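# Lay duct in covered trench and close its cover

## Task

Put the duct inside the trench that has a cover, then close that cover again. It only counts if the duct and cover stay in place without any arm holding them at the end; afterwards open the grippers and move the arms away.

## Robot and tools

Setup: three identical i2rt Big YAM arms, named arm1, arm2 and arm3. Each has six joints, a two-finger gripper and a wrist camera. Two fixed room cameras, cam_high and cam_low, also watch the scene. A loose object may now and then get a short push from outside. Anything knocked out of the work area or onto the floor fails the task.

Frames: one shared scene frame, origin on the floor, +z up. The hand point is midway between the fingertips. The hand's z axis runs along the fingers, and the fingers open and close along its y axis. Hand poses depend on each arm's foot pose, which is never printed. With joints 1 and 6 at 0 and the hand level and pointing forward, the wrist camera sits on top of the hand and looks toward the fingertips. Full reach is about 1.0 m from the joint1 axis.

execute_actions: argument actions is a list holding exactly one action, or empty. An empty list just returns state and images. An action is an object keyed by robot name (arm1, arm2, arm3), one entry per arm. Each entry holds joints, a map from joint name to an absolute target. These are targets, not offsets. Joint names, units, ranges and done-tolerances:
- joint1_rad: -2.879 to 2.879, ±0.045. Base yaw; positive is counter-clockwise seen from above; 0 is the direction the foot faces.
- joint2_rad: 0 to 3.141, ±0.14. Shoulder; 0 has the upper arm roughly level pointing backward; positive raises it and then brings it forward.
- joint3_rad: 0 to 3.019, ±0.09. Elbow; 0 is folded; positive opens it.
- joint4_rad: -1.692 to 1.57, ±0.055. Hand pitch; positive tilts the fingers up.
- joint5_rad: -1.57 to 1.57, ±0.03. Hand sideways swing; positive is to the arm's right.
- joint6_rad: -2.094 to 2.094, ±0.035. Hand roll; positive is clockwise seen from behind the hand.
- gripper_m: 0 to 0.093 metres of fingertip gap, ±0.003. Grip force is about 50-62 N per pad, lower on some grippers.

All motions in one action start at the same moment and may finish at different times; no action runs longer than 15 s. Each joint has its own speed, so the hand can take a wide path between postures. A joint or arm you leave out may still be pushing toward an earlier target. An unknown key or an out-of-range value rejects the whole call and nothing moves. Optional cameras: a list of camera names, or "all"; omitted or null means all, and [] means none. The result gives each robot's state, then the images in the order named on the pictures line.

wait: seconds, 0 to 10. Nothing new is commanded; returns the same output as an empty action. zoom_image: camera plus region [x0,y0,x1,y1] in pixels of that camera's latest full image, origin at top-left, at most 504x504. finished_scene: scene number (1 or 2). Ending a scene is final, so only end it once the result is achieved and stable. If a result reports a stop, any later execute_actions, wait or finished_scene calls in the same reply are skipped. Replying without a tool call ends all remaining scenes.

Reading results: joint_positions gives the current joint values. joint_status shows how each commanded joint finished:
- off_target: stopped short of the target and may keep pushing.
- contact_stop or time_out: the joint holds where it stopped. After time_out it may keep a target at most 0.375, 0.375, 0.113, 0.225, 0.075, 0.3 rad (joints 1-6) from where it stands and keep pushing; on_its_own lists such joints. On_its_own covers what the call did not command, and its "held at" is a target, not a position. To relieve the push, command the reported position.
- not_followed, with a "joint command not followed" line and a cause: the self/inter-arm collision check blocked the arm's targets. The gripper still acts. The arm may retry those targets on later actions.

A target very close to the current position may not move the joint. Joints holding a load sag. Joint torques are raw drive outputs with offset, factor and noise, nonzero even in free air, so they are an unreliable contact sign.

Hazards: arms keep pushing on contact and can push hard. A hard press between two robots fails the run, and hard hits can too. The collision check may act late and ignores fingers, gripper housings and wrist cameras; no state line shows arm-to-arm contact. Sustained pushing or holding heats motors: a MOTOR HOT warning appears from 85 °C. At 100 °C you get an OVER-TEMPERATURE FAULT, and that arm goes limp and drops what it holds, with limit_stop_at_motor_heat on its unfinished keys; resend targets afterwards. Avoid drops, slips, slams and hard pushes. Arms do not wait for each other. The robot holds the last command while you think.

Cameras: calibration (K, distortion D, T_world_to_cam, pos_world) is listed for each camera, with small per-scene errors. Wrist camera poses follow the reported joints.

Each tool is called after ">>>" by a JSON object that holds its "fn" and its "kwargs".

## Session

>>> {"fn": "execute_actions", "kwargs": {"actions": []}}

Scene clock: 0.00 s.
Joint torques (N m, as the arm reports them, + toward a larger angle): no reading
arm1.joint_positions: joint1_rad=+0.171 joint2_rad=+0.614 joint3_rad=+1.404 joint4_rad=-1.185 joint5_rad=-0.257 joint6_rad=+0.352 gripper_m=+0.095
arm1.joint_status: not commanded
arm1.hand: x=-0.0884 y=-0.3919 z=+1.4216 quat_wxyz=(-0.190, +0.583, -0.588, -0.528) (m; scene frame)
arm2.joint_positions: joint1_rad=-0.142 joint2_rad=+0.574 joint3_rad=+1.437 joint4_rad=-1.293 joint5_rad=+0.226 joint6_rad=-0.391 gripper_m=+0.094
arm2.joint_status: not commanded
arm2.hand: x=-0.4669 y=-0.2385 z=+1.3489 quat_wxyz=(-0.507, +0.640, -0.546, -0.189) (m; scene frame)
arm3.joint_positions: joint1_rad=-0.126 joint2_rad=+0.507 joint3_rad=+1.382 joint4_rad=-1.415 joint5_rad=+0.046 joint6_rad=+0.077 gripper_m=+0.094
arm3.joint_status: not commanded
arm3.hand: x=+0.5574 y=-0.2672 z=+1.3242 quat_wxyz=(-0.376, +0.527, -0.696, -0.310) (m; scene frame)
pictures: arm1_cam_wrist, arm2_cam_wrist, arm3_cam_wrist, cam_high, cam_low
camera_calibration (this result's frames):
arm1_cam_wrist: T_world_to_cam=[[0.881919, 0.232101, -0.410304, 0.750315], [0.0157581, -0.884419, -0.466427, 0.321521], [-0.471138, 0.404885, -0.783643, 1.35555], [0, 0, 0, 1]] pos_world=[-0.0281303, -0.438633, 1.52009]
arm2_cam_wrist: T_world_to_cam=[[0.898065, -0.0959812, 0.429263, -0.180743], [0.0960982, -0.909515, -0.404411, 0.380898], [0.429237, 0.404439, -0.80758, 1.51164], [0, 0, 0, 1]] pos_world=[-0.523137, -0.282282, 1.4524]
arm3_cam_wrist: T_world_to_cam=[[0.969041, -0.244944, -0.0310111, -0.563617], [-0.237799, -0.892149, -0.384086, 0.40724], [0.0664129, 0.37957, -0.922776, 1.40939], [0, 0, 0, 1]] pos_world=[0.549408, -0.309698, 1.43949]
Images, in order (width x height): arm1_cam_wrist 896x504, arm2_cam_wrist 896x504, arm3_cam_wrist 896x504, cam_high 896x504, cam_low 896x504.

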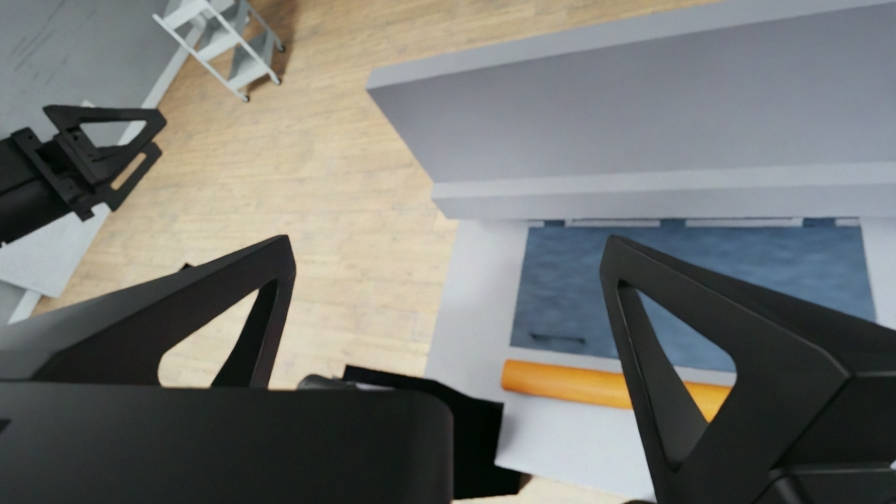

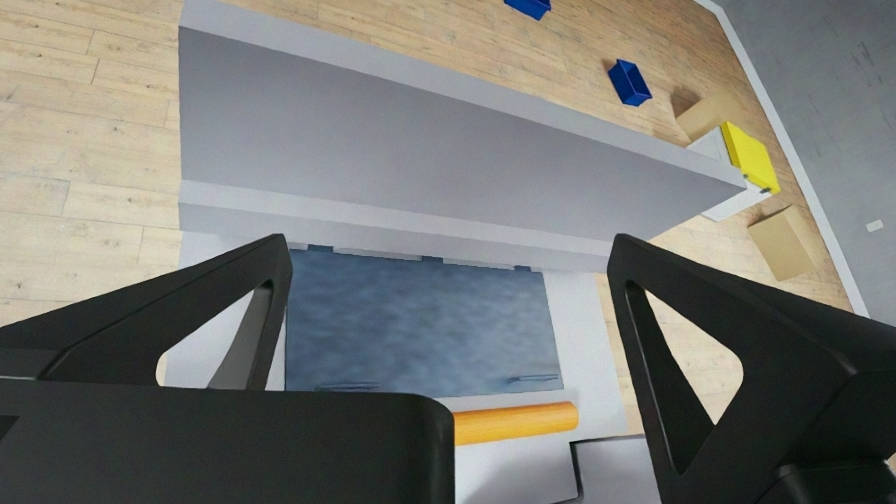

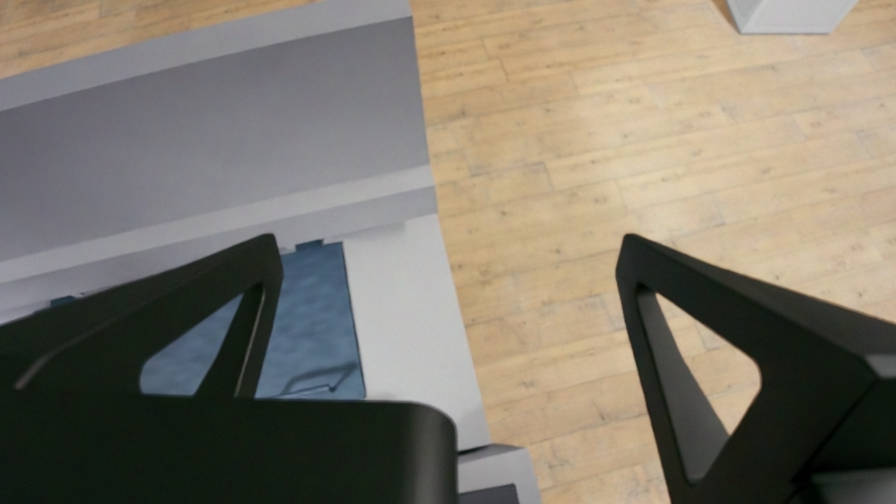

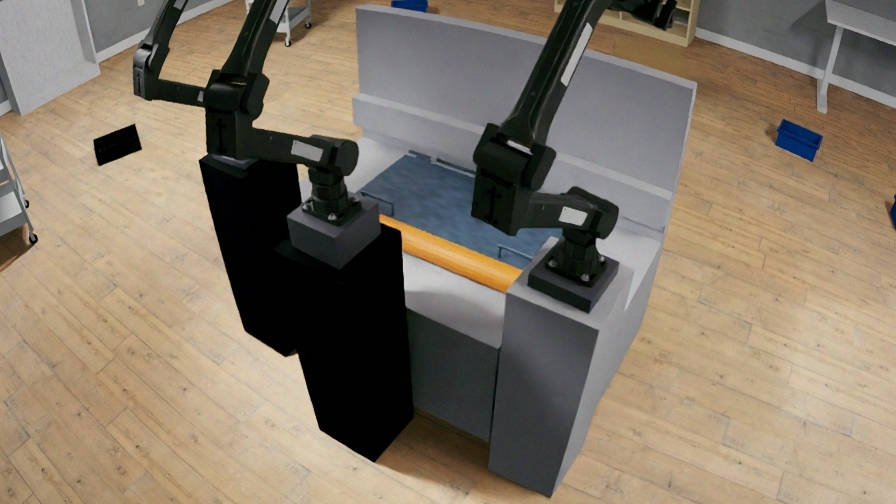

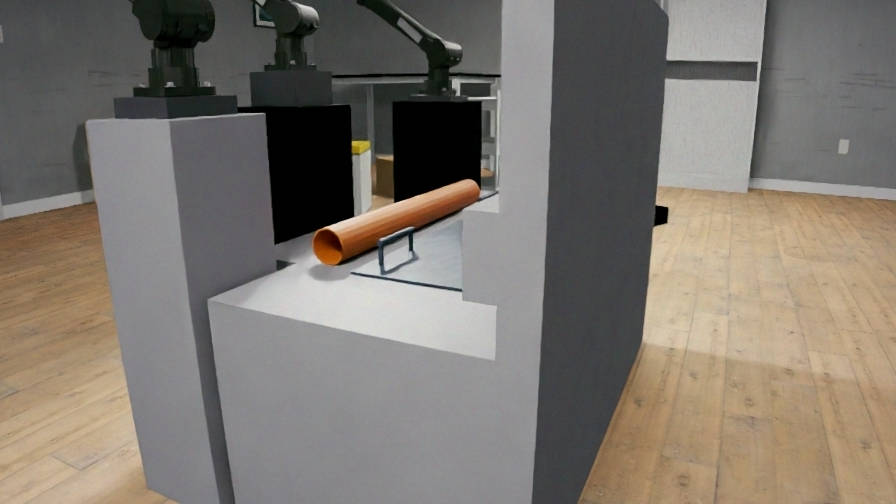

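>>> {"fn": "execute_actions", "kwargs": {"actions": [{"arm1":{"joints":{"joint1_rad":0,"joint2_rad":2.327,"joint3_rad":0.891,"joint4_rad":-0.143,"joint5_rad":0,"joint6_rad":1.571}},"arm2":{"joints":{"joint1_rad":-1.0,"joint2_rad":2.1,"joint3_rad":0.55,"joint4_rad":0.4,"joint5_rad":-0.568,"joint6_rad":0.70,"gripper_m":0.055}},"arm3":{"joints":{"joint1_rad":1.0,"joint2_rad":2.1,"joint3_rad":0.55,"joint4_rad":0.4,"joint5_rad":0.568,"joint6_rad":-0.70,"gripper_m":0.055}}}], "cameras": ["arm1_cam_wrist","arm2_cam_wrist","arm3_cam_wrist"]}}

Scene clock: 2.30 s.
Joint torques (N m, as the arm reports them, + toward a larger angle): arm1=[ -0.37 -15.15   1.73   1.03   0.27   0.16] | arm2=[-1.9  -9.28  1.52  2.44 -0.41  0.06] | arm3=[  1.38 -12.14   0.91   1.24   0.39   0.08]
arm1.joint_positions: joint1_rad=+0.002 joint2_rad=+2.321 joint3_rad=+0.890 joint4_rad=-0.158 joint5_rad=-0.003 joint6_rad=+1.560 gripper_m=+0.095
arm1.joint_status: all done
arm1.hand: x=+0.0053 y=-0.2398 z=+0.5779 quat_wxyz=(-0.004, +0.002, -1.000, +0.006) (m; scene frame)
arm2.joint_positions: joint1_rad=-0.999 joint2_rad=+2.089 joint3_rad=+0.547 joint4_rad=+0.380 joint5_rad=-0.566 joint6_rad=+0.691 gripper_m=+0.055
arm2.joint_status: all done
arm2.hand: x=-0.2732 y=-0.1646 z=+0.6102 quat_wxyz=(+0.008, +0.024, -0.944, -0.329) (m; scene frame)
arm3.joint_positions: joint1_rad=+0.993 joint2_rad=+2.097 joint3_rad=+0.551 joint4_rad=+0.385 joint5_rad=+0.565 joint6_rad=-0.691 gripper_m=+0.055
arm3.joint_status: all done
arm3.hand: x=+0.2772 y=-0.1617 z=+0.6218 quat_wxyz=(-0.329, +0.944, -0.026, +0.014) (m; scene frame)
pictures: arm1_cam_wrist, arm2_cam_wrist, arm3_cam_wrist
camera_calibration (this result's frames):
arm1_cam_wrist: T_world_to_cam=[[-0.0079423, -0.999938, 0.00776739, -0.246097], [-0.820498, 0.0109567, 0.571545, -0.31973], [-0.571595, -0.00183374, -0.820534, 0.601265], [0, 0, 0, 1]] pos_world=[0.0793874, -0.241476, 0.67801]
arm2_cam_wrist: T_world_to_cam=[[0.0331118, -0.770231, -0.636904, 0.272774], [-0.795655, -0.405965, 0.449583, -0.551134], [-0.604844, 0.49187, -0.626281, 0.423308], [0, 0, 0, 1]] pos_world=[-0.19151, -0.221855, 0.686622]
arm3_cam_wrist: T_world_to_cam=[[0.0327888, 0.785354, 0.618178, -0.265532], [0.784277, -0.403618, 0.471171, -0.571125], [0.619543, 0.469374, -0.629169, 0.418398], [0, 0, 0, 1]] pos_world=[0.197411, -0.218365, 0.696487]
Images, in order (width x height): arm1_cam_wrist 896x504, arm2_cam_wrist 896x504, arm3_cam_wrist 896x504.

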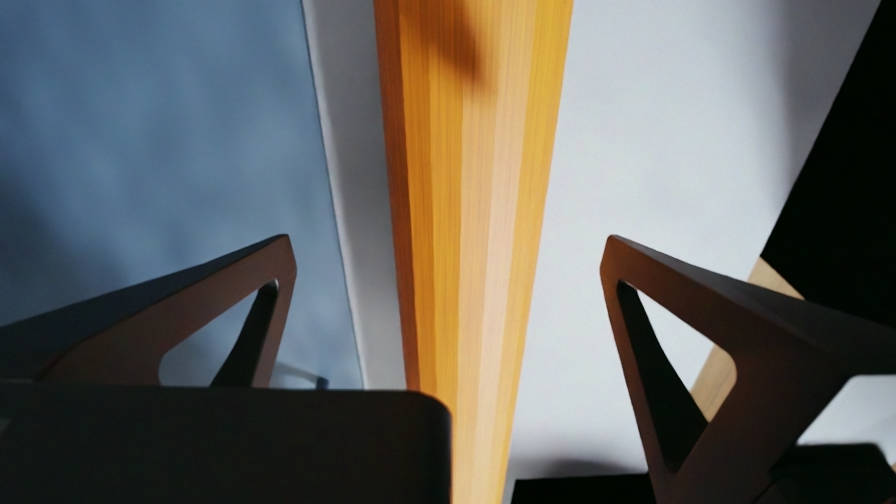

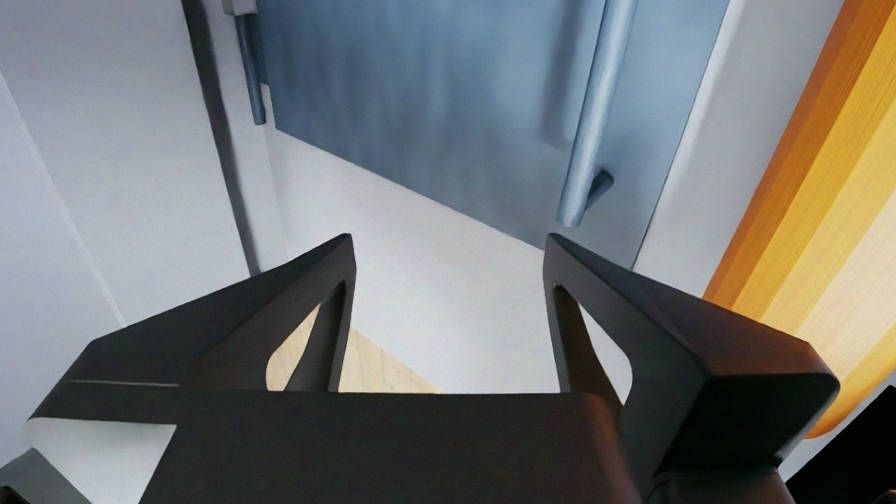

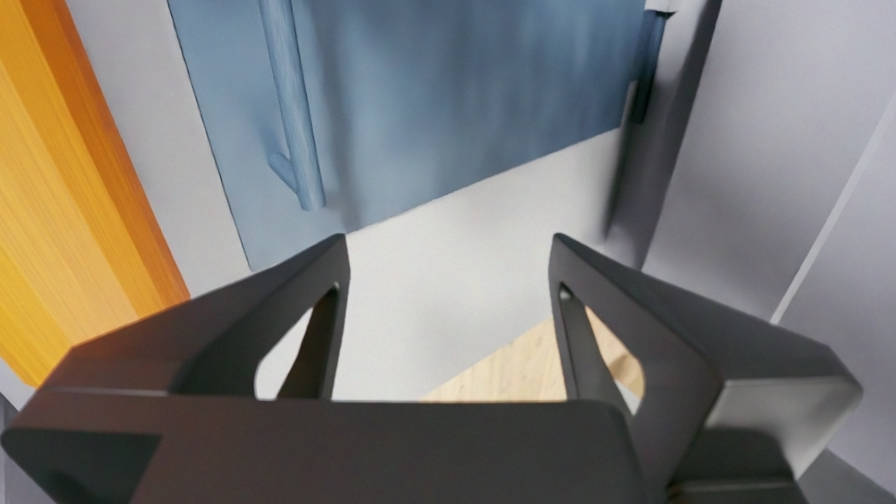

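>>> {"fn": "execute_actions", "kwargs": {"actions": []}}

Scene clock: 2.83 s.
Joint torques (N m, as the arm reports them, + toward a larger angle): arm1=[ -0.36 -15.78   1.86   1.13   0.27   0.19] | arm2=[-1.89 -9.4   1.52  2.41 -0.4   0.04] | arm3=[  1.5  -12.28   0.91   1.26   0.39   0.08]
arm1.joint_positions: joint1_rad=+0.002 joint2_rad=+2.321 joint3_rad=+0.890 joint4_rad=-0.158 joint5_rad=-0.003 joint6_rad=+1.560 gripper_m=+0.095
arm1.joint_status: all done
arm1.hand: x=+0.0053 y=-0.2398 z=+0.5779 quat_wxyz=(-0.004, +0.002, -1.000, +0.006) (m; scene frame)
arm2.joint_positions: joint1_rad=-0.999 joint2_rad=+2.089 joint3_rad=+0.547 joint4_rad=+0.380 joint5_rad=-0.566 joint6_rad=+0.691 gripper_m=+0.055
arm2.joint_status: all done
arm2.hand: x=-0.2732 y=-0.1646 z=+0.6102 quat_wxyz=(+0.008, +0.024, -0.944, -0.329) (m; scene frame)
arm3.joint_positions: joint1_rad=+0.993 joint2_rad=+2.097 joint3_rad=+0.551 joint4_rad=+0.385 joint5_rad=+0.565 joint6_rad=-0.691 gripper_m=+0.055
arm3.joint_status: all done
arm3.hand: x=+0.2772 y=-0.1617 z=+0.6218 quat_wxyz=(-0.329, +0.944, -0.026, +0.014) (m; scene frame)
pictures: arm1_cam_wrist, arm2_cam_wrist, arm3_cam_wrist, cam_high, cam_low
camera_calibration (this result's frames):
arm1_cam_wrist: T_world_to_cam=[[-0.00832375, -0.999935, 0.00776427, -0.246093], [-0.820496, 0.0112679, 0.571542, -0.319654], [-0.571592, -0.00161318, -0.820536, 0.601319], [0, 0, 0, 1]] pos_world=[0.0793864, -0.241505, 0.67801]
arm2_cam_wrist: T_world_to_cam=[[0.0331118, -0.770231, -0.636904, 0.272774], [-0.795655, -0.405965, 0.449583, -0.551134], [-0.604844, 0.49187, -0.626281, 0.423308], [0, 0, 0, 1]] pos_world=[-0.19151, -0.221855, 0.686622]
arm3_cam_wrist: T_world_to_cam=[[0.0327888, 0.785354, 0.618178, -0.265532], [0.784277, -0.403618, 0.471171, -0.571125], [0.619543, 0.469374, -0.629169, 0.418398], [0, 0, 0, 1]] pos_world=[0.197411, -0.218365, 0.696487]
Images, in order (width x height): arm1_cam_wrist 896x504, arm2_cam_wrist 896x504, arm3_cam_wrist 896x504, cam_high 896x504, cam_low 896x504.

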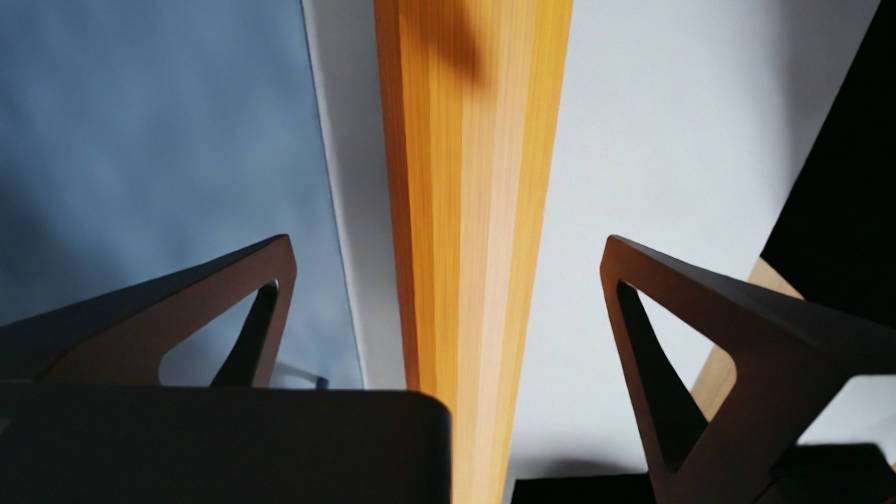

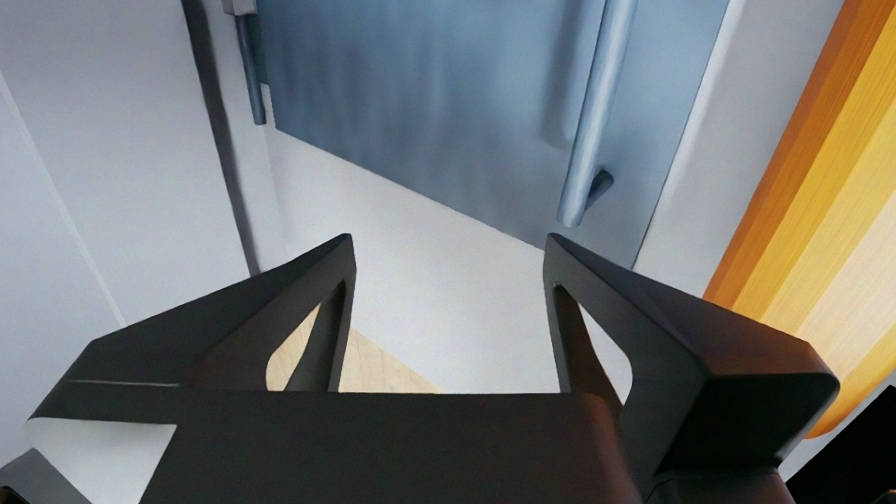

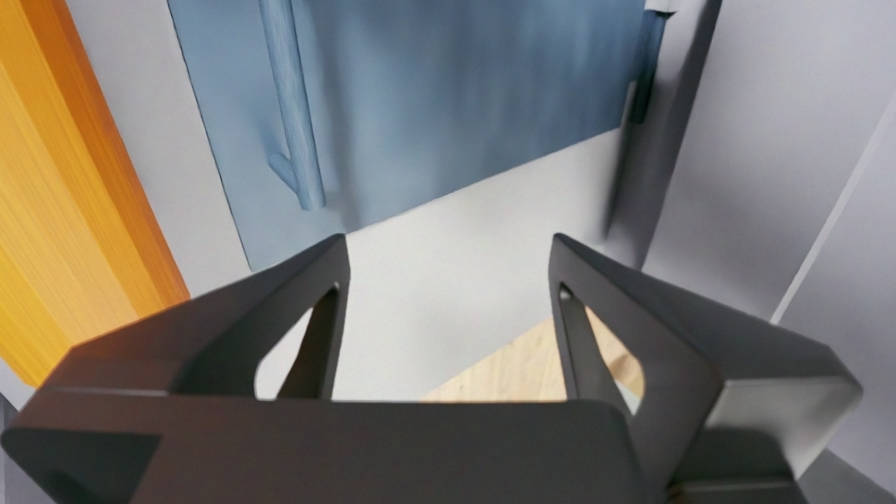

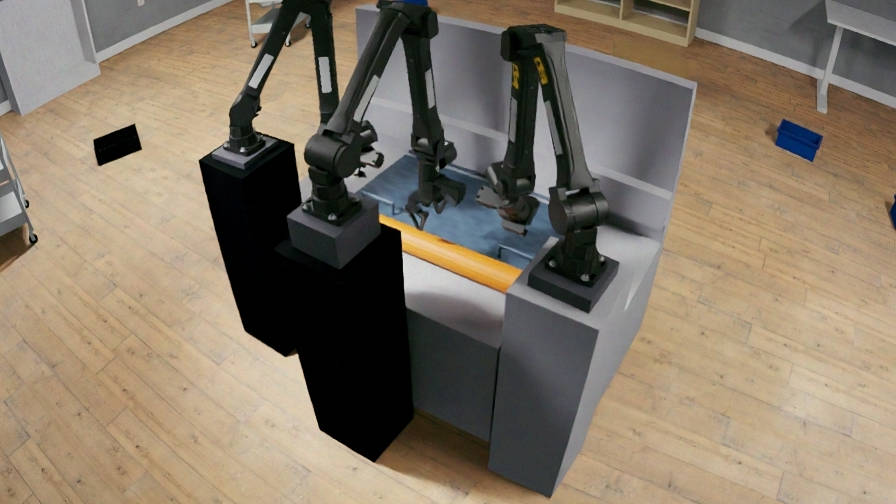

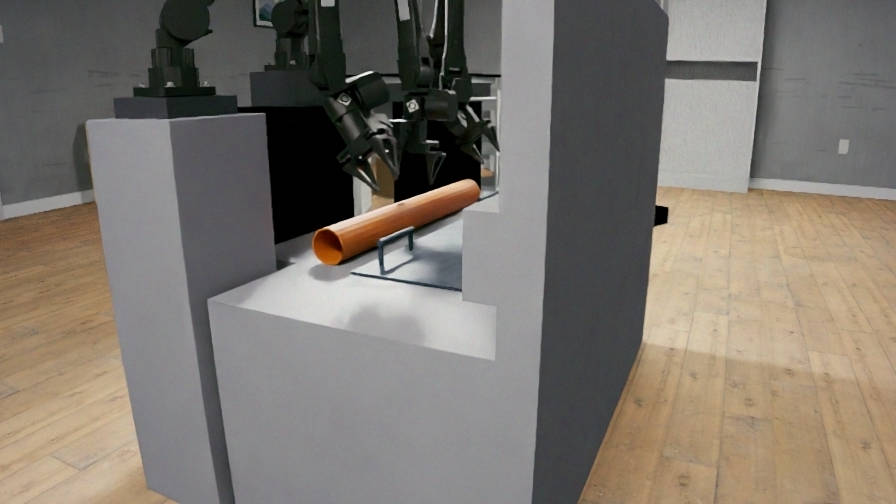

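>>> {"fn": "execute_actions", "kwargs": {"actions": [{"arm1":{"joints":{"joint2_rad":2.411,"joint3_rad":0.901,"joint4_rad":-0.07}}}], "cameras": ["arm1_cam_wrist"]}}

Scene clock: 4.03 s.
Joint torques (N m, as the arm reports them, + toward a larger angle): arm1=[ -0.34 -14.85   1.29   1.09   0.26   0.19] | arm2=[-1.75 -9.4   1.53  2.39 -0.41  0.04] | arm3=[  1.46 -12.1    0.89   1.27   0.4    0.08]
arm1.joint_positions: joint1_rad=+0.002 joint2_rad=+2.400 joint3_rad=+0.897 joint4_rad=-0.084 joint5_rad=-0.003 joint6_rad=+1.560 gripper_m=+0.095
arm1.joint_status: all done
arm1.hand: x=+0.0056 y=-0.2493 z=+0.5499 quat_wxyz=(-0.004, +0.002, -1.000, +0.005) (m; scene frame)
arm2.joint_positions: joint1_rad=-0.999 joint2_rad=+2.089 joint3_rad=+0.547 joint4_rad=+0.380 joint5_rad=-0.566 joint6_rad=+0.691 gripper_m=+0.055
arm2.joint_status: not commanded
arm2.hand: x=-0.2732 y=-0.1646 z=+0.6102 quat_wxyz=(+0.008, +0.024, -0.944, -0.329) (m; scene frame)
arm3.joint_positions: joint1_rad=+0.993 joint2_rad=+2.097 joint3_rad=+0.551 joint4_rad=+0.385 joint5_rad=+0.565 joint6_rad=-0.691 gripper_m=+0.055
arm3.joint_status: not commanded
arm3.hand: x=+0.2772 y=-0.1617 z=+0.6218 quat_wxyz=(-0.329, +0.944, -0.026, +0.014) (m; scene frame)
pictures: arm1_cam_wrist
camera_calibration (this result's frames):
arm1_cam_wrist: T_world_to_cam=[[-0.00868676, -0.999943, 0.00623454, -0.254532], [-0.820718, 0.0106914, 0.571234, -0.303222], [-0.571268, -0.000154623, -0.820764, 0.578958], [0, 0, 0, 1]] pos_world=[0.0796689, -0.251186, 0.649985]
Images, in order (width x height): arm1_cam_wrist 896x504.

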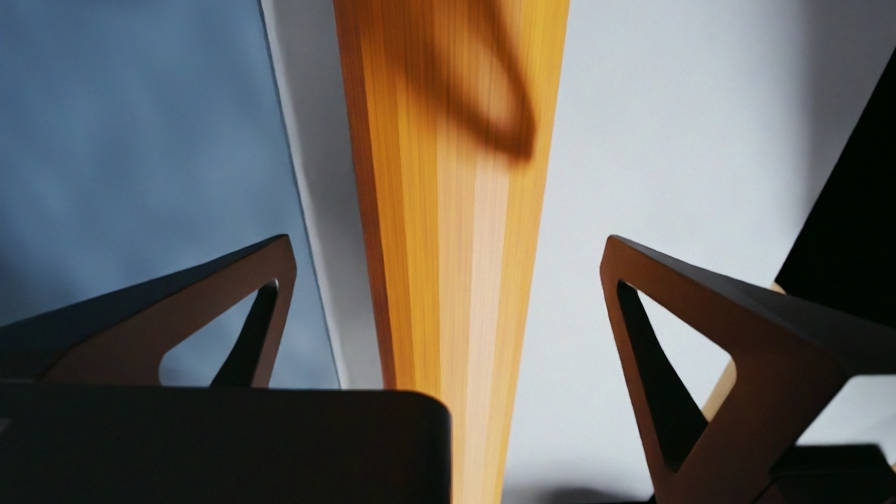

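>>> {"fn": "execute_actions", "kwargs": {"actions": [{"arm1":{"joints":{"joint2_rad":2.494,"joint3_rad":0.942,"joint4_rad":-0.028}}}], "cameras": []}}

>>> {"fn": "execute_actions", "kwargs": {"actions": [{"arm1":{"joints":{"joint2_rad":2.56,"joint3_rad":0.979,"joint4_rad":0.003}}}], "cameras": []}}

>>> {"fn": "execute_actions", "kwargs": {"actions": [{"arm1":{"joints":{"joint2_rad":2.615,"joint3_rad":1.012,"joint4_rad":0.027}}}], "cameras": ["arm1_cam_wrist"]}}

Scene clock: 4.93 s.
Joint torques (N m, as the arm reports them, + toward a larger angle): arm1=[ -0.35 -14.91   0.43   0.98   0.27   0.18] | arm2=[-1.87 -9.31  1.51  2.39 -0.41  0.04] | arm3=[  1.56 -12.13   0.89   1.25   0.39   0.08]
arm1.joint_positions: joint1_rad=+0.002 joint2_rad=+2.480 joint3_rad=+0.942 joint4_rad=-0.039 joint5_rad=-0.003 joint6_rad=+1.561 gripper_m=+0.095
arm1.joint_status: all done
arm1.hand: x=+0.0060 y=-0.2442 z=+0.5226 quat_wxyz=(-0.004, +0.002, -1.000, -0.001) (m; scene frame)
arm2.joint_positions: joint1_rad=-0.999 joint2_rad=+2.089 joint3_rad=+0.547 joint4_rad=+0.380 joint5_rad=-0.566 joint6_rad=+0.691 gripper_m=+0.055
arm2.joint_status: not commanded
arm2.hand: x=-0.2732 y=-0.1646 z=+0.6102 quat_wxyz=(+0.008, +0.024, -0.944, -0.329) (m; scene frame)
arm3.joint_positions: joint1_rad=+0.993 joint2_rad=+2.097 joint3_rad=+0.551 joint4_rad=+0.385 joint5_rad=+0.565 joint6_rad=-0.691 gripper_m=+0.055
arm3.joint_status: not commanded
arm3.hand: x=+0.2772 y=-0.1617 z=+0.6218 quat_wxyz=(-0.329, +0.944, -0.026, +0.014) (m; scene frame)
pictures: none
No camera images: the call's "cameras" was empty. Leave "cameras" out to get every camera's image.

Scene clock: 5.77 s.
Joint torques (N m, as the arm reports them, + toward a larger angle): arm1=[ -0.39 -15.68   0.89   1.09   0.25   0.19] | arm2=[-1.79 -9.32  1.51  2.43 -0.41  0.04] | arm3=[  1.33 -12.1    0.92   1.26   0.39   0.07]
arm1.joint_positions: joint1_rad=+0.002 joint2_rad=+2.545 joint3_rad=+0.972 joint4_rad=-0.011 joint5_rad=-0.003 joint6_rad=+1.561 gripper_m=+0.095
arm1.joint_status: all done
arm1.hand: x=+0.0062 y=-0.2486 z=+0.4998 quat_wxyz=(-0.004, +0.002, -1.000, +0.003) (m; scene frame)
arm2.joint_positions: joint1_rad=-0.999 joint2_rad=+2.089 joint3_rad=+0.547 joint4_rad=+0.380 joint5_rad=-0.566 joint6_rad=+0.691 gripper_m=+0.055
arm2.joint_status: not commanded
arm2.hand: x=-0.2732 y=-0.1646 z=+0.6102 quat_wxyz=(+0.008, +0.024, -0.944, -0.329) (m; scene frame)
arm3.joint_positions: joint1_rad=+0.993 joint2_rad=+2.097 joint3_rad=+0.551 joint4_rad=+0.385 joint5_rad=+0.565 joint6_rad=-0.691 gripper_m=+0.055
arm3.joint_status: not commanded
arm3.hand: x=+0.2772 y=-0.1617 z=+0.6218 quat_wxyz=(-0.329, +0.944, -0.026, +0.014) (m; scene frame)
pictures: none
No camera images: the call's "cameras" was empty. Leave "cameras" out to get every camera's image.

Scene clock: 6.57 s.
Joint torques (N m, as the arm reports them, + toward a larger angle): arm1=[ -0.34 -15.39   0.72   1.12   0.25   0.18] | arm2=[-1.89 -9.44  1.46  2.4  -0.4   0.03] | arm3=[  1.37 -12.06   0.86   1.27   0.38   0.08]
arm1.joint_positions: joint1_rad=+0.002 joint2_rad=+2.599 joint3_rad=+1.005 joint4_rad=+0.012 joint5_rad=-0.003 joint6_rad=+1.561 gripper_m=+0.095
arm1.joint_status: all done
arm1.hand: x=+0.0064 y=-0.2480 z=+0.4808 quat_wxyz=(-0.004, +0.002, -1.000, +0.002) (m; scene frame)
arm2.joint_positions: joint1_rad=-0.999 joint2_rad=+2.089 joint3_rad=+0.547 joint4_rad=+0.380 joint5_rad=-0.566 joint6_rad=+0.691 gripper_m=+0.055
arm2.joint_status: not commanded
arm2.hand: x=-0.2732 y=-0.1646 z=+0.6102 quat_wxyz=(+0.008, +0.024, -0.944, -0.329) (m; scene frame)
arm3.joint_positions: joint1_rad=+0.993 joint2_rad=+2.097 joint3_rad=+0.551 joint4_rad=+0.385 joint5_rad=+0.565 joint6_rad=-0.691 gripper_m=+0.055
arm3.joint_status: not commanded
arm3.hand: x=+0.2772 y=-0.1617 z=+0.6218 quat_wxyz=(-0.329, +0.944, -0.026, +0.014) (m; scene frame)
pictures: arm1_cam_wrist
camera_calibration (this result's frames):
arm1_cam_wrist: T_world_to_cam=[[-0.00900781, -0.999959, 0.000891009, -0.250215], [-0.820736, 0.00790235, 0.571254, -0.263851], [-0.571237, 0.00441446, -0.820773, 0.523883], [0, 0, 0, 1]] pos_world=[0.0804552, -0.250432, 0.580938]
Images, in order (width x height): arm1_cam_wrist 896x504.

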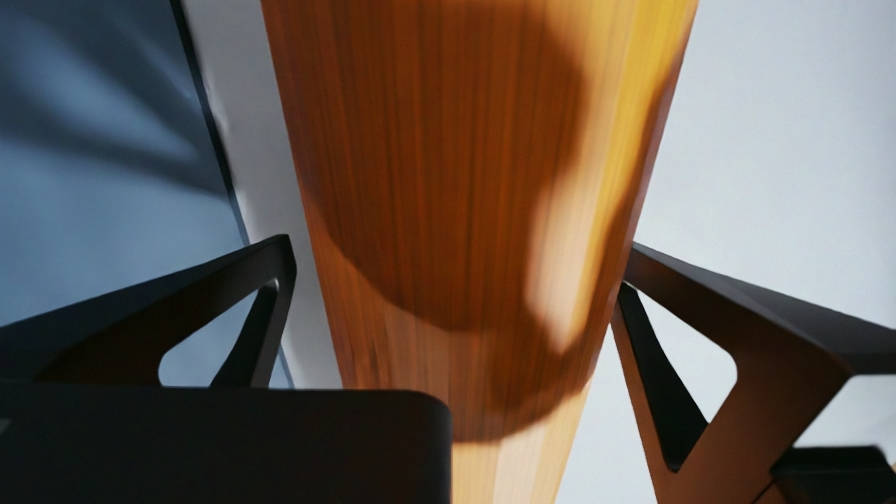

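>>> {"fn": "execute_actions", "kwargs": {"actions": [{"arm1":{"joints":{"joint2_rad":2.645,"joint3_rad":1.025,"joint4_rad":0.043}}}], "cameras": []}}

>>> {"fn": "execute_actions", "kwargs": {"actions": [{"arm1":{"joints":{"gripper_m":0.05}}}], "cameras": ["arm1_cam_wrist"]}}

Scene clock: 7.37 s.
Joint torques (N m, as the arm reports them, + toward a larger angle): arm1=[ -0.36 -14.92   0.67   1.13   0.25   0.18] | arm2=[-1.93 -9.35  1.52  2.4  -0.4   0.05] | arm3=[  1.39 -12.09   0.91   1.29   0.39   0.08]
arm1.joint_positions: joint1_rad=+0.002 joint2_rad=+2.624 joint3_rad=+1.018 joint4_rad=+0.028 joint5_rad=-0.003 joint6_rad=+1.561 gripper_m=+0.095
arm1.joint_status: all done
arm1.hand: x=+0.0065 y=-0.2481 z=+0.4720 quat_wxyz=(-0.004, +0.002, -1.000, +0.000) (m; scene frame)
arm2.joint_positions: joint1_rad=-0.999 joint2_rad=+2.089 joint3_rad=+0.547 joint4_rad=+0.380 joint5_rad=-0.566 joint6_rad=+0.691 gripper_m=+0.055
arm2.joint_status: not commanded
arm2.hand: x=-0.2732 y=-0.1646 z=+0.6102 quat_wxyz=(+0.008, +0.024, -0.944, -0.329) (m; scene frame)
arm3.joint_positions: joint1_rad=+0.993 joint2_rad=+2.097 joint3_rad=+0.551 joint4_rad=+0.385 joint5_rad=+0.565 joint6_rad=-0.691 gripper_m=+0.055
arm3.joint_status: not commanded
arm3.hand: x=+0.2772 y=-0.1617 z=+0.6218 quat_wxyz=(-0.329, +0.944, -0.026, +0.014) (m; scene frame)
pictures: none
No camera images: the call's "cameras" was empty. Leave "cameras" out to get every camera's image.

Scene clock: 7.97 s.
Joint torques (N m, as the arm reports them, + toward a larger angle): arm1=[ -0.37 -14.9    0.79   1.14   0.24   0.18] | arm2=[-1.89 -9.46  1.52  2.39 -0.42  0.04] | arm3=[  1.41 -12.17   0.9    1.25   0.39   0.08]
arm1.joint_positions: joint1_rad=+0.002 joint2_rad=+2.626 joint3_rad=+1.016 joint4_rad=+0.028 joint5_rad=-0.002 joint6_rad=+1.560 gripper_m=+0.074
arm1.joint_status: gripper_m off_target (ended at +0.074, target +0.050)
arm1.hand: x=+0.0066 y=-0.2508 z=+0.4712 quat_wxyz=(-0.004, +0.002, -1.000, +0.002) (m; scene frame)
arm2.joint_positions: joint1_rad=-0.999 joint2_rad=+2.089 joint3_rad=+0.547 joint4_rad=+0.380 joint5_rad=-0.566 joint6_rad=+0.691 gripper_m=+0.055
arm2.joint_status: not commanded
arm2.hand: x=-0.2732 y=-0.1646 z=+0.6102 quat_wxyz=(+0.008, +0.024, -0.944, -0.329) (m; scene frame)
arm3.joint_positions: joint1_rad=+0.993 joint2_rad=+2.097 joint3_rad=+0.551 joint4_rad=+0.385 joint5_rad=+0.565 joint6_rad=-0.691 gripper_m=+0.055
arm3.joint_status: not commanded
arm3.hand: x=+0.2772 y=-0.1617 z=+0.6218 quat_wxyz=(-0.329, +0.944, -0.026, +0.014) (m; scene frame)
pictures: arm1_cam_wrist
camera_calibration (this result's frames):
arm1_cam_wrist: T_world_to_cam=[[-0.00863379, -0.999961, 0.00165634, -0.253366], [-0.820953, 0.00803392, 0.57094, -0.258033], [-0.570931, 0.00356959, -0.82099, 0.515991], [0, 0, 0, 1]] pos_world=[0.0805751, -0.253125, 0.571364]
Images, in order (width x height): arm1_cam_wrist 896x504.

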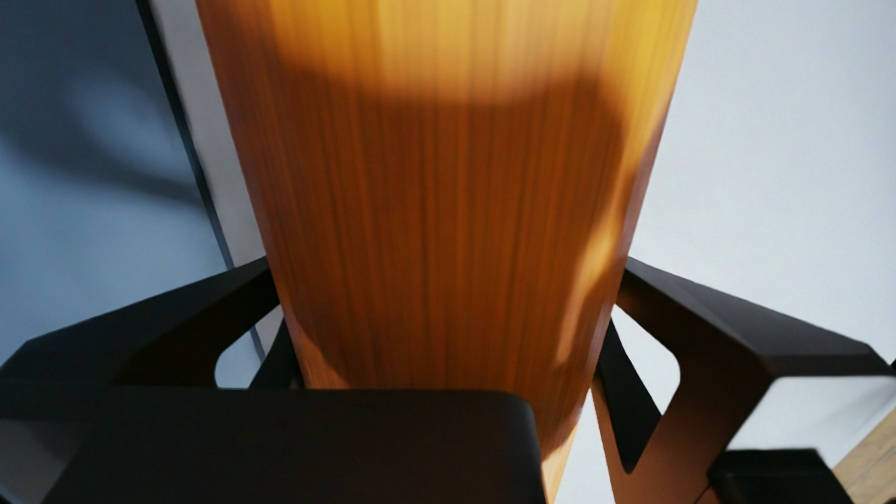

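>>> {"fn": "execute_actions", "kwargs": {"actions": [{"arm1":{"joints":{"joint2_rad":2.52,"joint3_rad":0.93,"joint4_rad":0.02}}}], "cameras": []}}

>>> {"fn": "execute_actions", "kwargs": {"actions": [{"arm1":{"joints":{"joint2_rad":2.50,"joint3_rad":0.725,"joint4_rad":0.20}}}], "cameras": ["cam_high","cam_low"]}}

Scene clock: 9.10 s.
Joint torques (N m, as the arm reports them, + toward a larger angle): arm1=[ -0.39 -20.26  -0.31   0.28   0.09   0.17] | arm2=[-1.93 -9.41  1.49  2.4  -0.41  0.04] | arm3=[  1.4  -12.07   0.91   1.28   0.39   0.08]
arm1.joint_positions: joint1_rad=+0.002 joint2_rad=+2.576 joint3_rad=+0.928 joint4_rad=+0.027 joint5_rad=+0.001 joint6_rad=+1.562 gripper_m=+0.074
arm1.joint_status: all done
arm1.hand: x=+0.0067 y=-0.2813 z=+0.4902 quat_wxyz=(-0.006, +0.001, -1.000, +0.022) (m; scene frame)
arm2.joint_positions: joint1_rad=-0.999 joint2_rad=+2.089 joint3_rad=+0.547 joint4_rad=+0.380 joint5_rad=-0.566 joint6_rad=+0.691 gripper_m=+0.055
arm2.joint_status: not commanded
arm2.hand: x=-0.2732 y=-0.1646 z=+0.6102 quat_wxyz=(+0.008, +0.024, -0.944, -0.329) (m; scene frame)
arm3.joint_positions: joint1_rad=+0.993 joint2_rad=+2.097 joint3_rad=+0.551 joint4_rad=+0.385 joint5_rad=+0.565 joint6_rad=-0.691 gripper_m=+0.055
arm3.joint_status: not commanded
arm3.hand: x=+0.2772 y=-0.1617 z=+0.6218 quat_wxyz=(-0.329, +0.944, -0.026, +0.014) (m; scene frame)
pictures: none
No camera images: the call's "cameras" was empty. Leave "cameras" out to get every camera's image.

Scene clock: 10.20 s.
Joint torques (N m, as the arm reports them, + toward a larger angle): arm1=[ -0.31 -16.85  -2.33   0.88   0.09   0.17] | arm2=[-1.85 -9.47  1.5   2.42 -0.41  0.05] | arm3=[  1.37 -12.05   0.91   1.25   0.39   0.07]
arm1.joint_positions: joint1_rad=+0.002 joint2_rad=+2.538 joint3_rad=+0.727 joint4_rad=+0.190 joint5_rad=+0.001 joint6_rad=+1.562 gripper_m=+0.074
arm1.joint_status: all done
arm1.hand: x=+0.0060 y=-0.3486 z=+0.5129 quat_wxyz=(-0.006, +0.001, -1.000, +0.021) (m; scene frame)
arm2.joint_positions: joint1_rad=-0.999 joint2_rad=+2.089 joint3_rad=+0.547 joint4_rad=+0.380 joint5_rad=-0.566 joint6_rad=+0.691 gripper_m=+0.055
arm2.joint_status: not commanded
arm2.hand: x=-0.2732 y=-0.1646 z=+0.6102 quat_wxyz=(+0.008, +0.024, -0.944, -0.329) (m; scene frame)
arm3.joint_positions: joint1_rad=+0.993 joint2_rad=+2.097 joint3_rad=+0.551 joint4_rad=+0.385 joint5_rad=+0.565 joint6_rad=-0.691 gripper_m=+0.055
arm3.joint_status: not commanded
arm3.hand: x=+0.2772 y=-0.1617 z=+0.6218 quat_wxyz=(-0.329, +0.944, -0.026, +0.014) (m; scene frame)
pictures: cam_high, cam_low
Images, in order (width x height): cam_high 896x504, cam_low 896x504.

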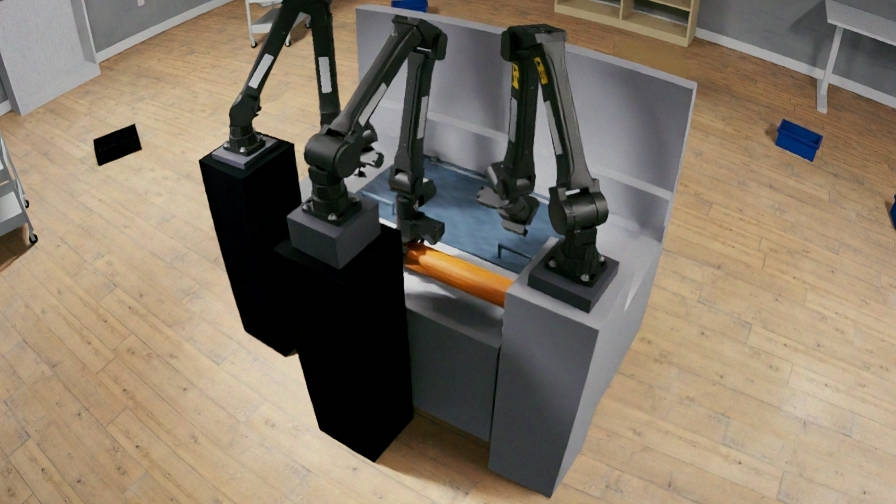

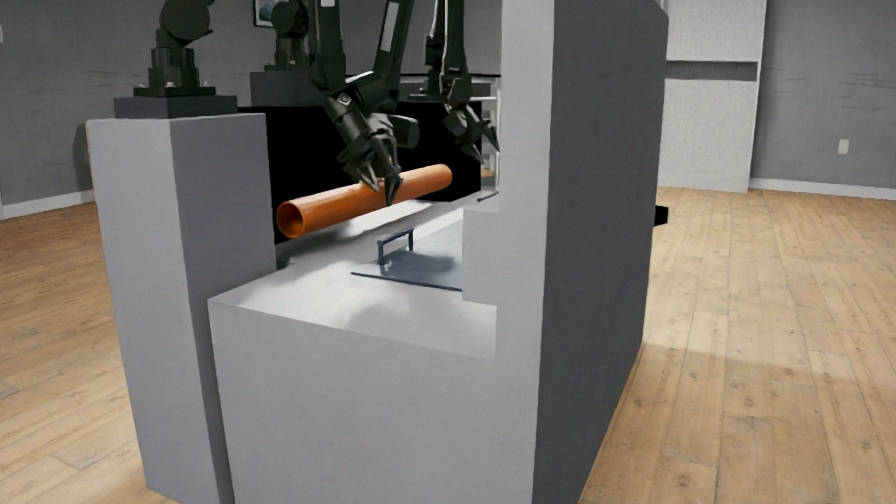

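Now handle approach.

>>> {"fn": "execute_actions", "kwargs": {"actions": [{"arm2":{"joints":{"joint1_rad":-1.1037,"joint2_rad":2.3347,"joint3_rad":0.6504,"joint4_rad":0.50,"joint5_rad":-0.597,"joint6_rad":0.626}},"arm3":{"joints":{"joint1_rad":1.1178,"joint2_rad":2.3523,"joint3_rad":0.6514,"joint4_rad":0.5166,"joint5_rad":0.597,"joint6_rad":-0.626}}}], "cameras": []}}

>>> {"fn": "execute_actions", "kwargs": {"actions": [{"arm2":{"joints":{"joint1_rad":-1.034,"joint2_rad":2.455,"joint3_rad":0.737,"joint4_rad":0.559,"joint5_rad":-0.568,"joint6_rad":0.70}},"arm3":{"joints":{"joint1_rad":1.048,"joint2_rad":2.4566,"joint3_rad":0.739,"joint4_rad":0.574,"joint5_rad":0.568,"joint6_rad":-0.70}}}], "cameras": ["arm2_cam_wrist","arm3_cam_wrist","cam_low"]}}

Scene clock: 11.37 s.
Joint torques (N m, as the arm reports them, + toward a larger angle): arm1=[ -0.32 -16.93  -2.34   0.87   0.1    0.17] | arm2=[ -1.24 -10.77   0.     2.11  -0.36  -0.15] | arm3=[  1.13 -14.5   -0.28   0.96   0.32   0.24]
arm1.joint_positions: joint1_rad=+0.002 joint2_rad=+2.538 joint3_rad=+0.727 joint4_rad=+0.190 joint5_rad=+0.001 joint6_rad=+1.562 gripper_m=+0.074
arm1.joint_status: not commanded
arm1.hand: x=+0.0060 y=-0.3486 z=+0.5129 quat_wxyz=(-0.006, +0.001, -1.000, +0.021) (m; scene frame)
arm2.joint_positions: joint1_rad=-1.109 joint2_rad=+2.330 joint3_rad=+0.648 joint4_rad=+0.485 joint5_rad=-0.597 joint6_rad=+0.635 gripper_m=+0.055
arm2.joint_status: all done
arm2.hand: x=-0.2429 y=-0.1894 z=+0.5455 quat_wxyz=(+0.002, -0.003, -0.943, -0.333) (m; scene frame)
arm3.joint_positions: joint1_rad=+1.119 joint2_rad=+2.359 joint3_rad=+0.650 joint4_rad=+0.508 joint5_rad=+0.596 joint6_rad=-0.636 gripper_m=+0.055
arm3.joint_status: all done
arm3.hand: x=+0.2484 y=-0.1937 z=+0.5505 quat_wxyz=(-0.331, +0.943, +0.010, +0.009) (m; scene frame)
pictures: none
No camera images: the call's "cameras" was empty. Leave "cameras" out to get every camera's image.

Scene clock: 12.23 s.
Joint torques (N m, as the arm reports them, + toward a larger angle): arm1=[ -0.33 -17.02  -2.36   0.87   0.1    0.17] | arm2=[ -2.29 -10.88  -0.35   2.3   -0.24   0.04] | arm3=[  0.59 -14.06  -0.35   1.13   0.17   0.08]
arm1.joint_positions: joint1_rad=+0.002 joint2_rad=+2.538 joint3_rad=+0.727 joint4_rad=+0.190 joint5_rad=+0.001 joint6_rad=+1.562 gripper_m=+0.074
arm1.joint_status: not commanded
arm1.hand: x=+0.0060 y=-0.3486 z=+0.5129 quat_wxyz=(-0.006, +0.001, -1.000, +0.021) (m; scene frame)
arm2.joint_positions: joint1_rad=-1.032 joint2_rad=+2.443 joint3_rad=+0.738 joint4_rad=+0.542 joint5_rad=-0.570 joint6_rad=+0.691 gripper_m=+0.055
arm2.joint_status: all done
arm2.hand: x=-0.2425 y=-0.1601 z=+0.5104 quat_wxyz=(+0.003, +0.009, -0.944, -0.331) (m; scene frame)
arm3.joint_positions: joint1_rad=+1.053 joint2_rad=+2.450 joint3_rad=+0.741 joint4_rad=+0.563 joint5_rad=+0.571 joint6_rad=-0.690 gripper_m=+0.055
arm3.joint_status: all done
arm3.hand: x=+0.2384 y=-0.1633 z=+0.5228 quat_wxyz=(-0.335, +0.942, -0.001, +0.000) (m; scene frame)
pictures: arm2_cam_wrist, arm3_cam_wrist, cam_low
camera_calibration (this result's frames):
arm2_cam_wrist: T_world_to_cam=[[0.00759321, -0.768601, -0.639683, 0.207144], [-0.807127, -0.382356, 0.449834, -0.479142], [-0.59033, 0.512889, -0.623262, 0.38241], [0, 0, 0, 1]] pos_world=[-0.162553, -0.220126, 0.586382]
arm3_cam_wrist: T_world_to_cam=[[-0.0055539, 0.778492, 0.62763, -0.198755], [0.811066, -0.363623, 0.458203, -0.487829], [0.584928, 0.511595, -0.629389, 0.396129], [0, 0, 0, 1]] pos_world=[0.162851, -0.225313, 0.597589]
Images, in order (width x height): arm2_cam_wrist 896x504, arm3_cam_wrist 896x504, cam_low 896x504.

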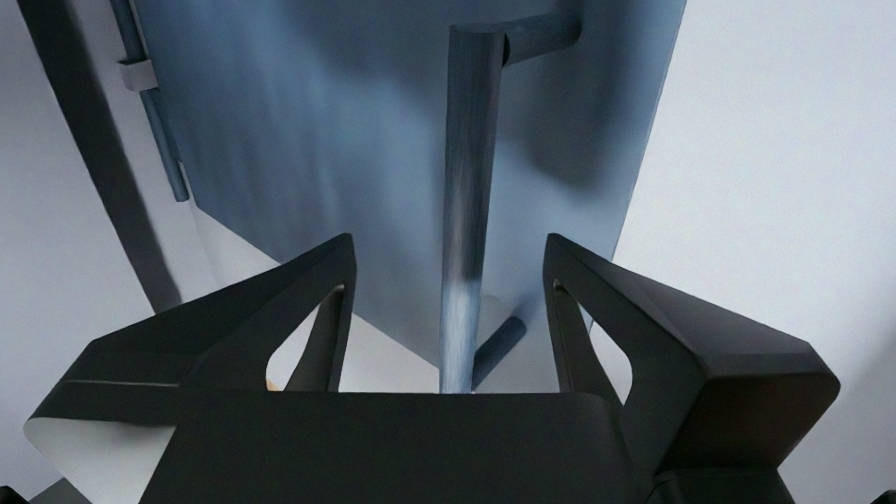

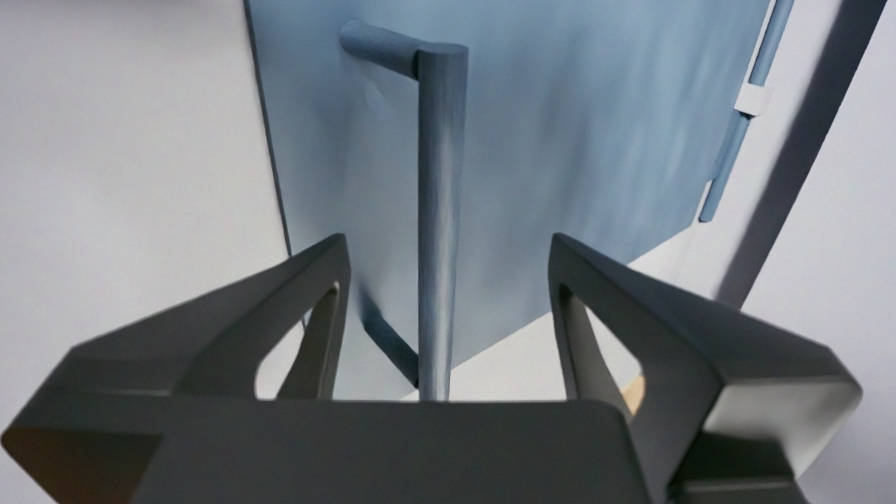

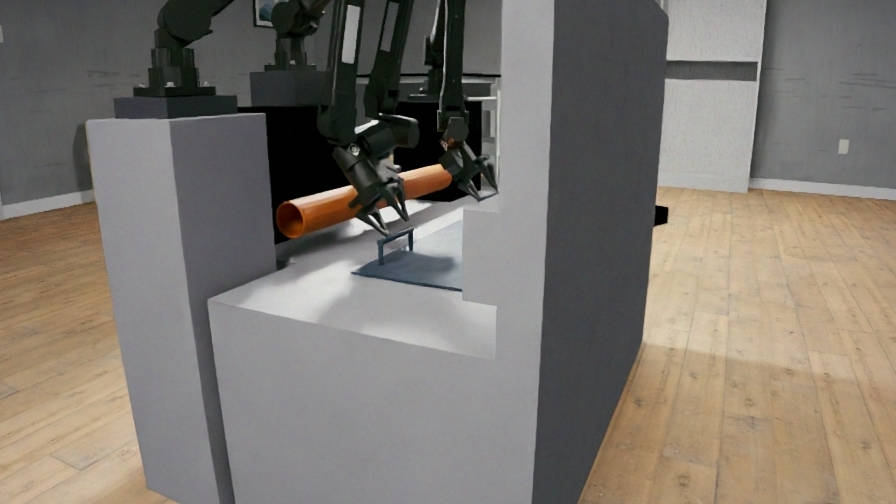

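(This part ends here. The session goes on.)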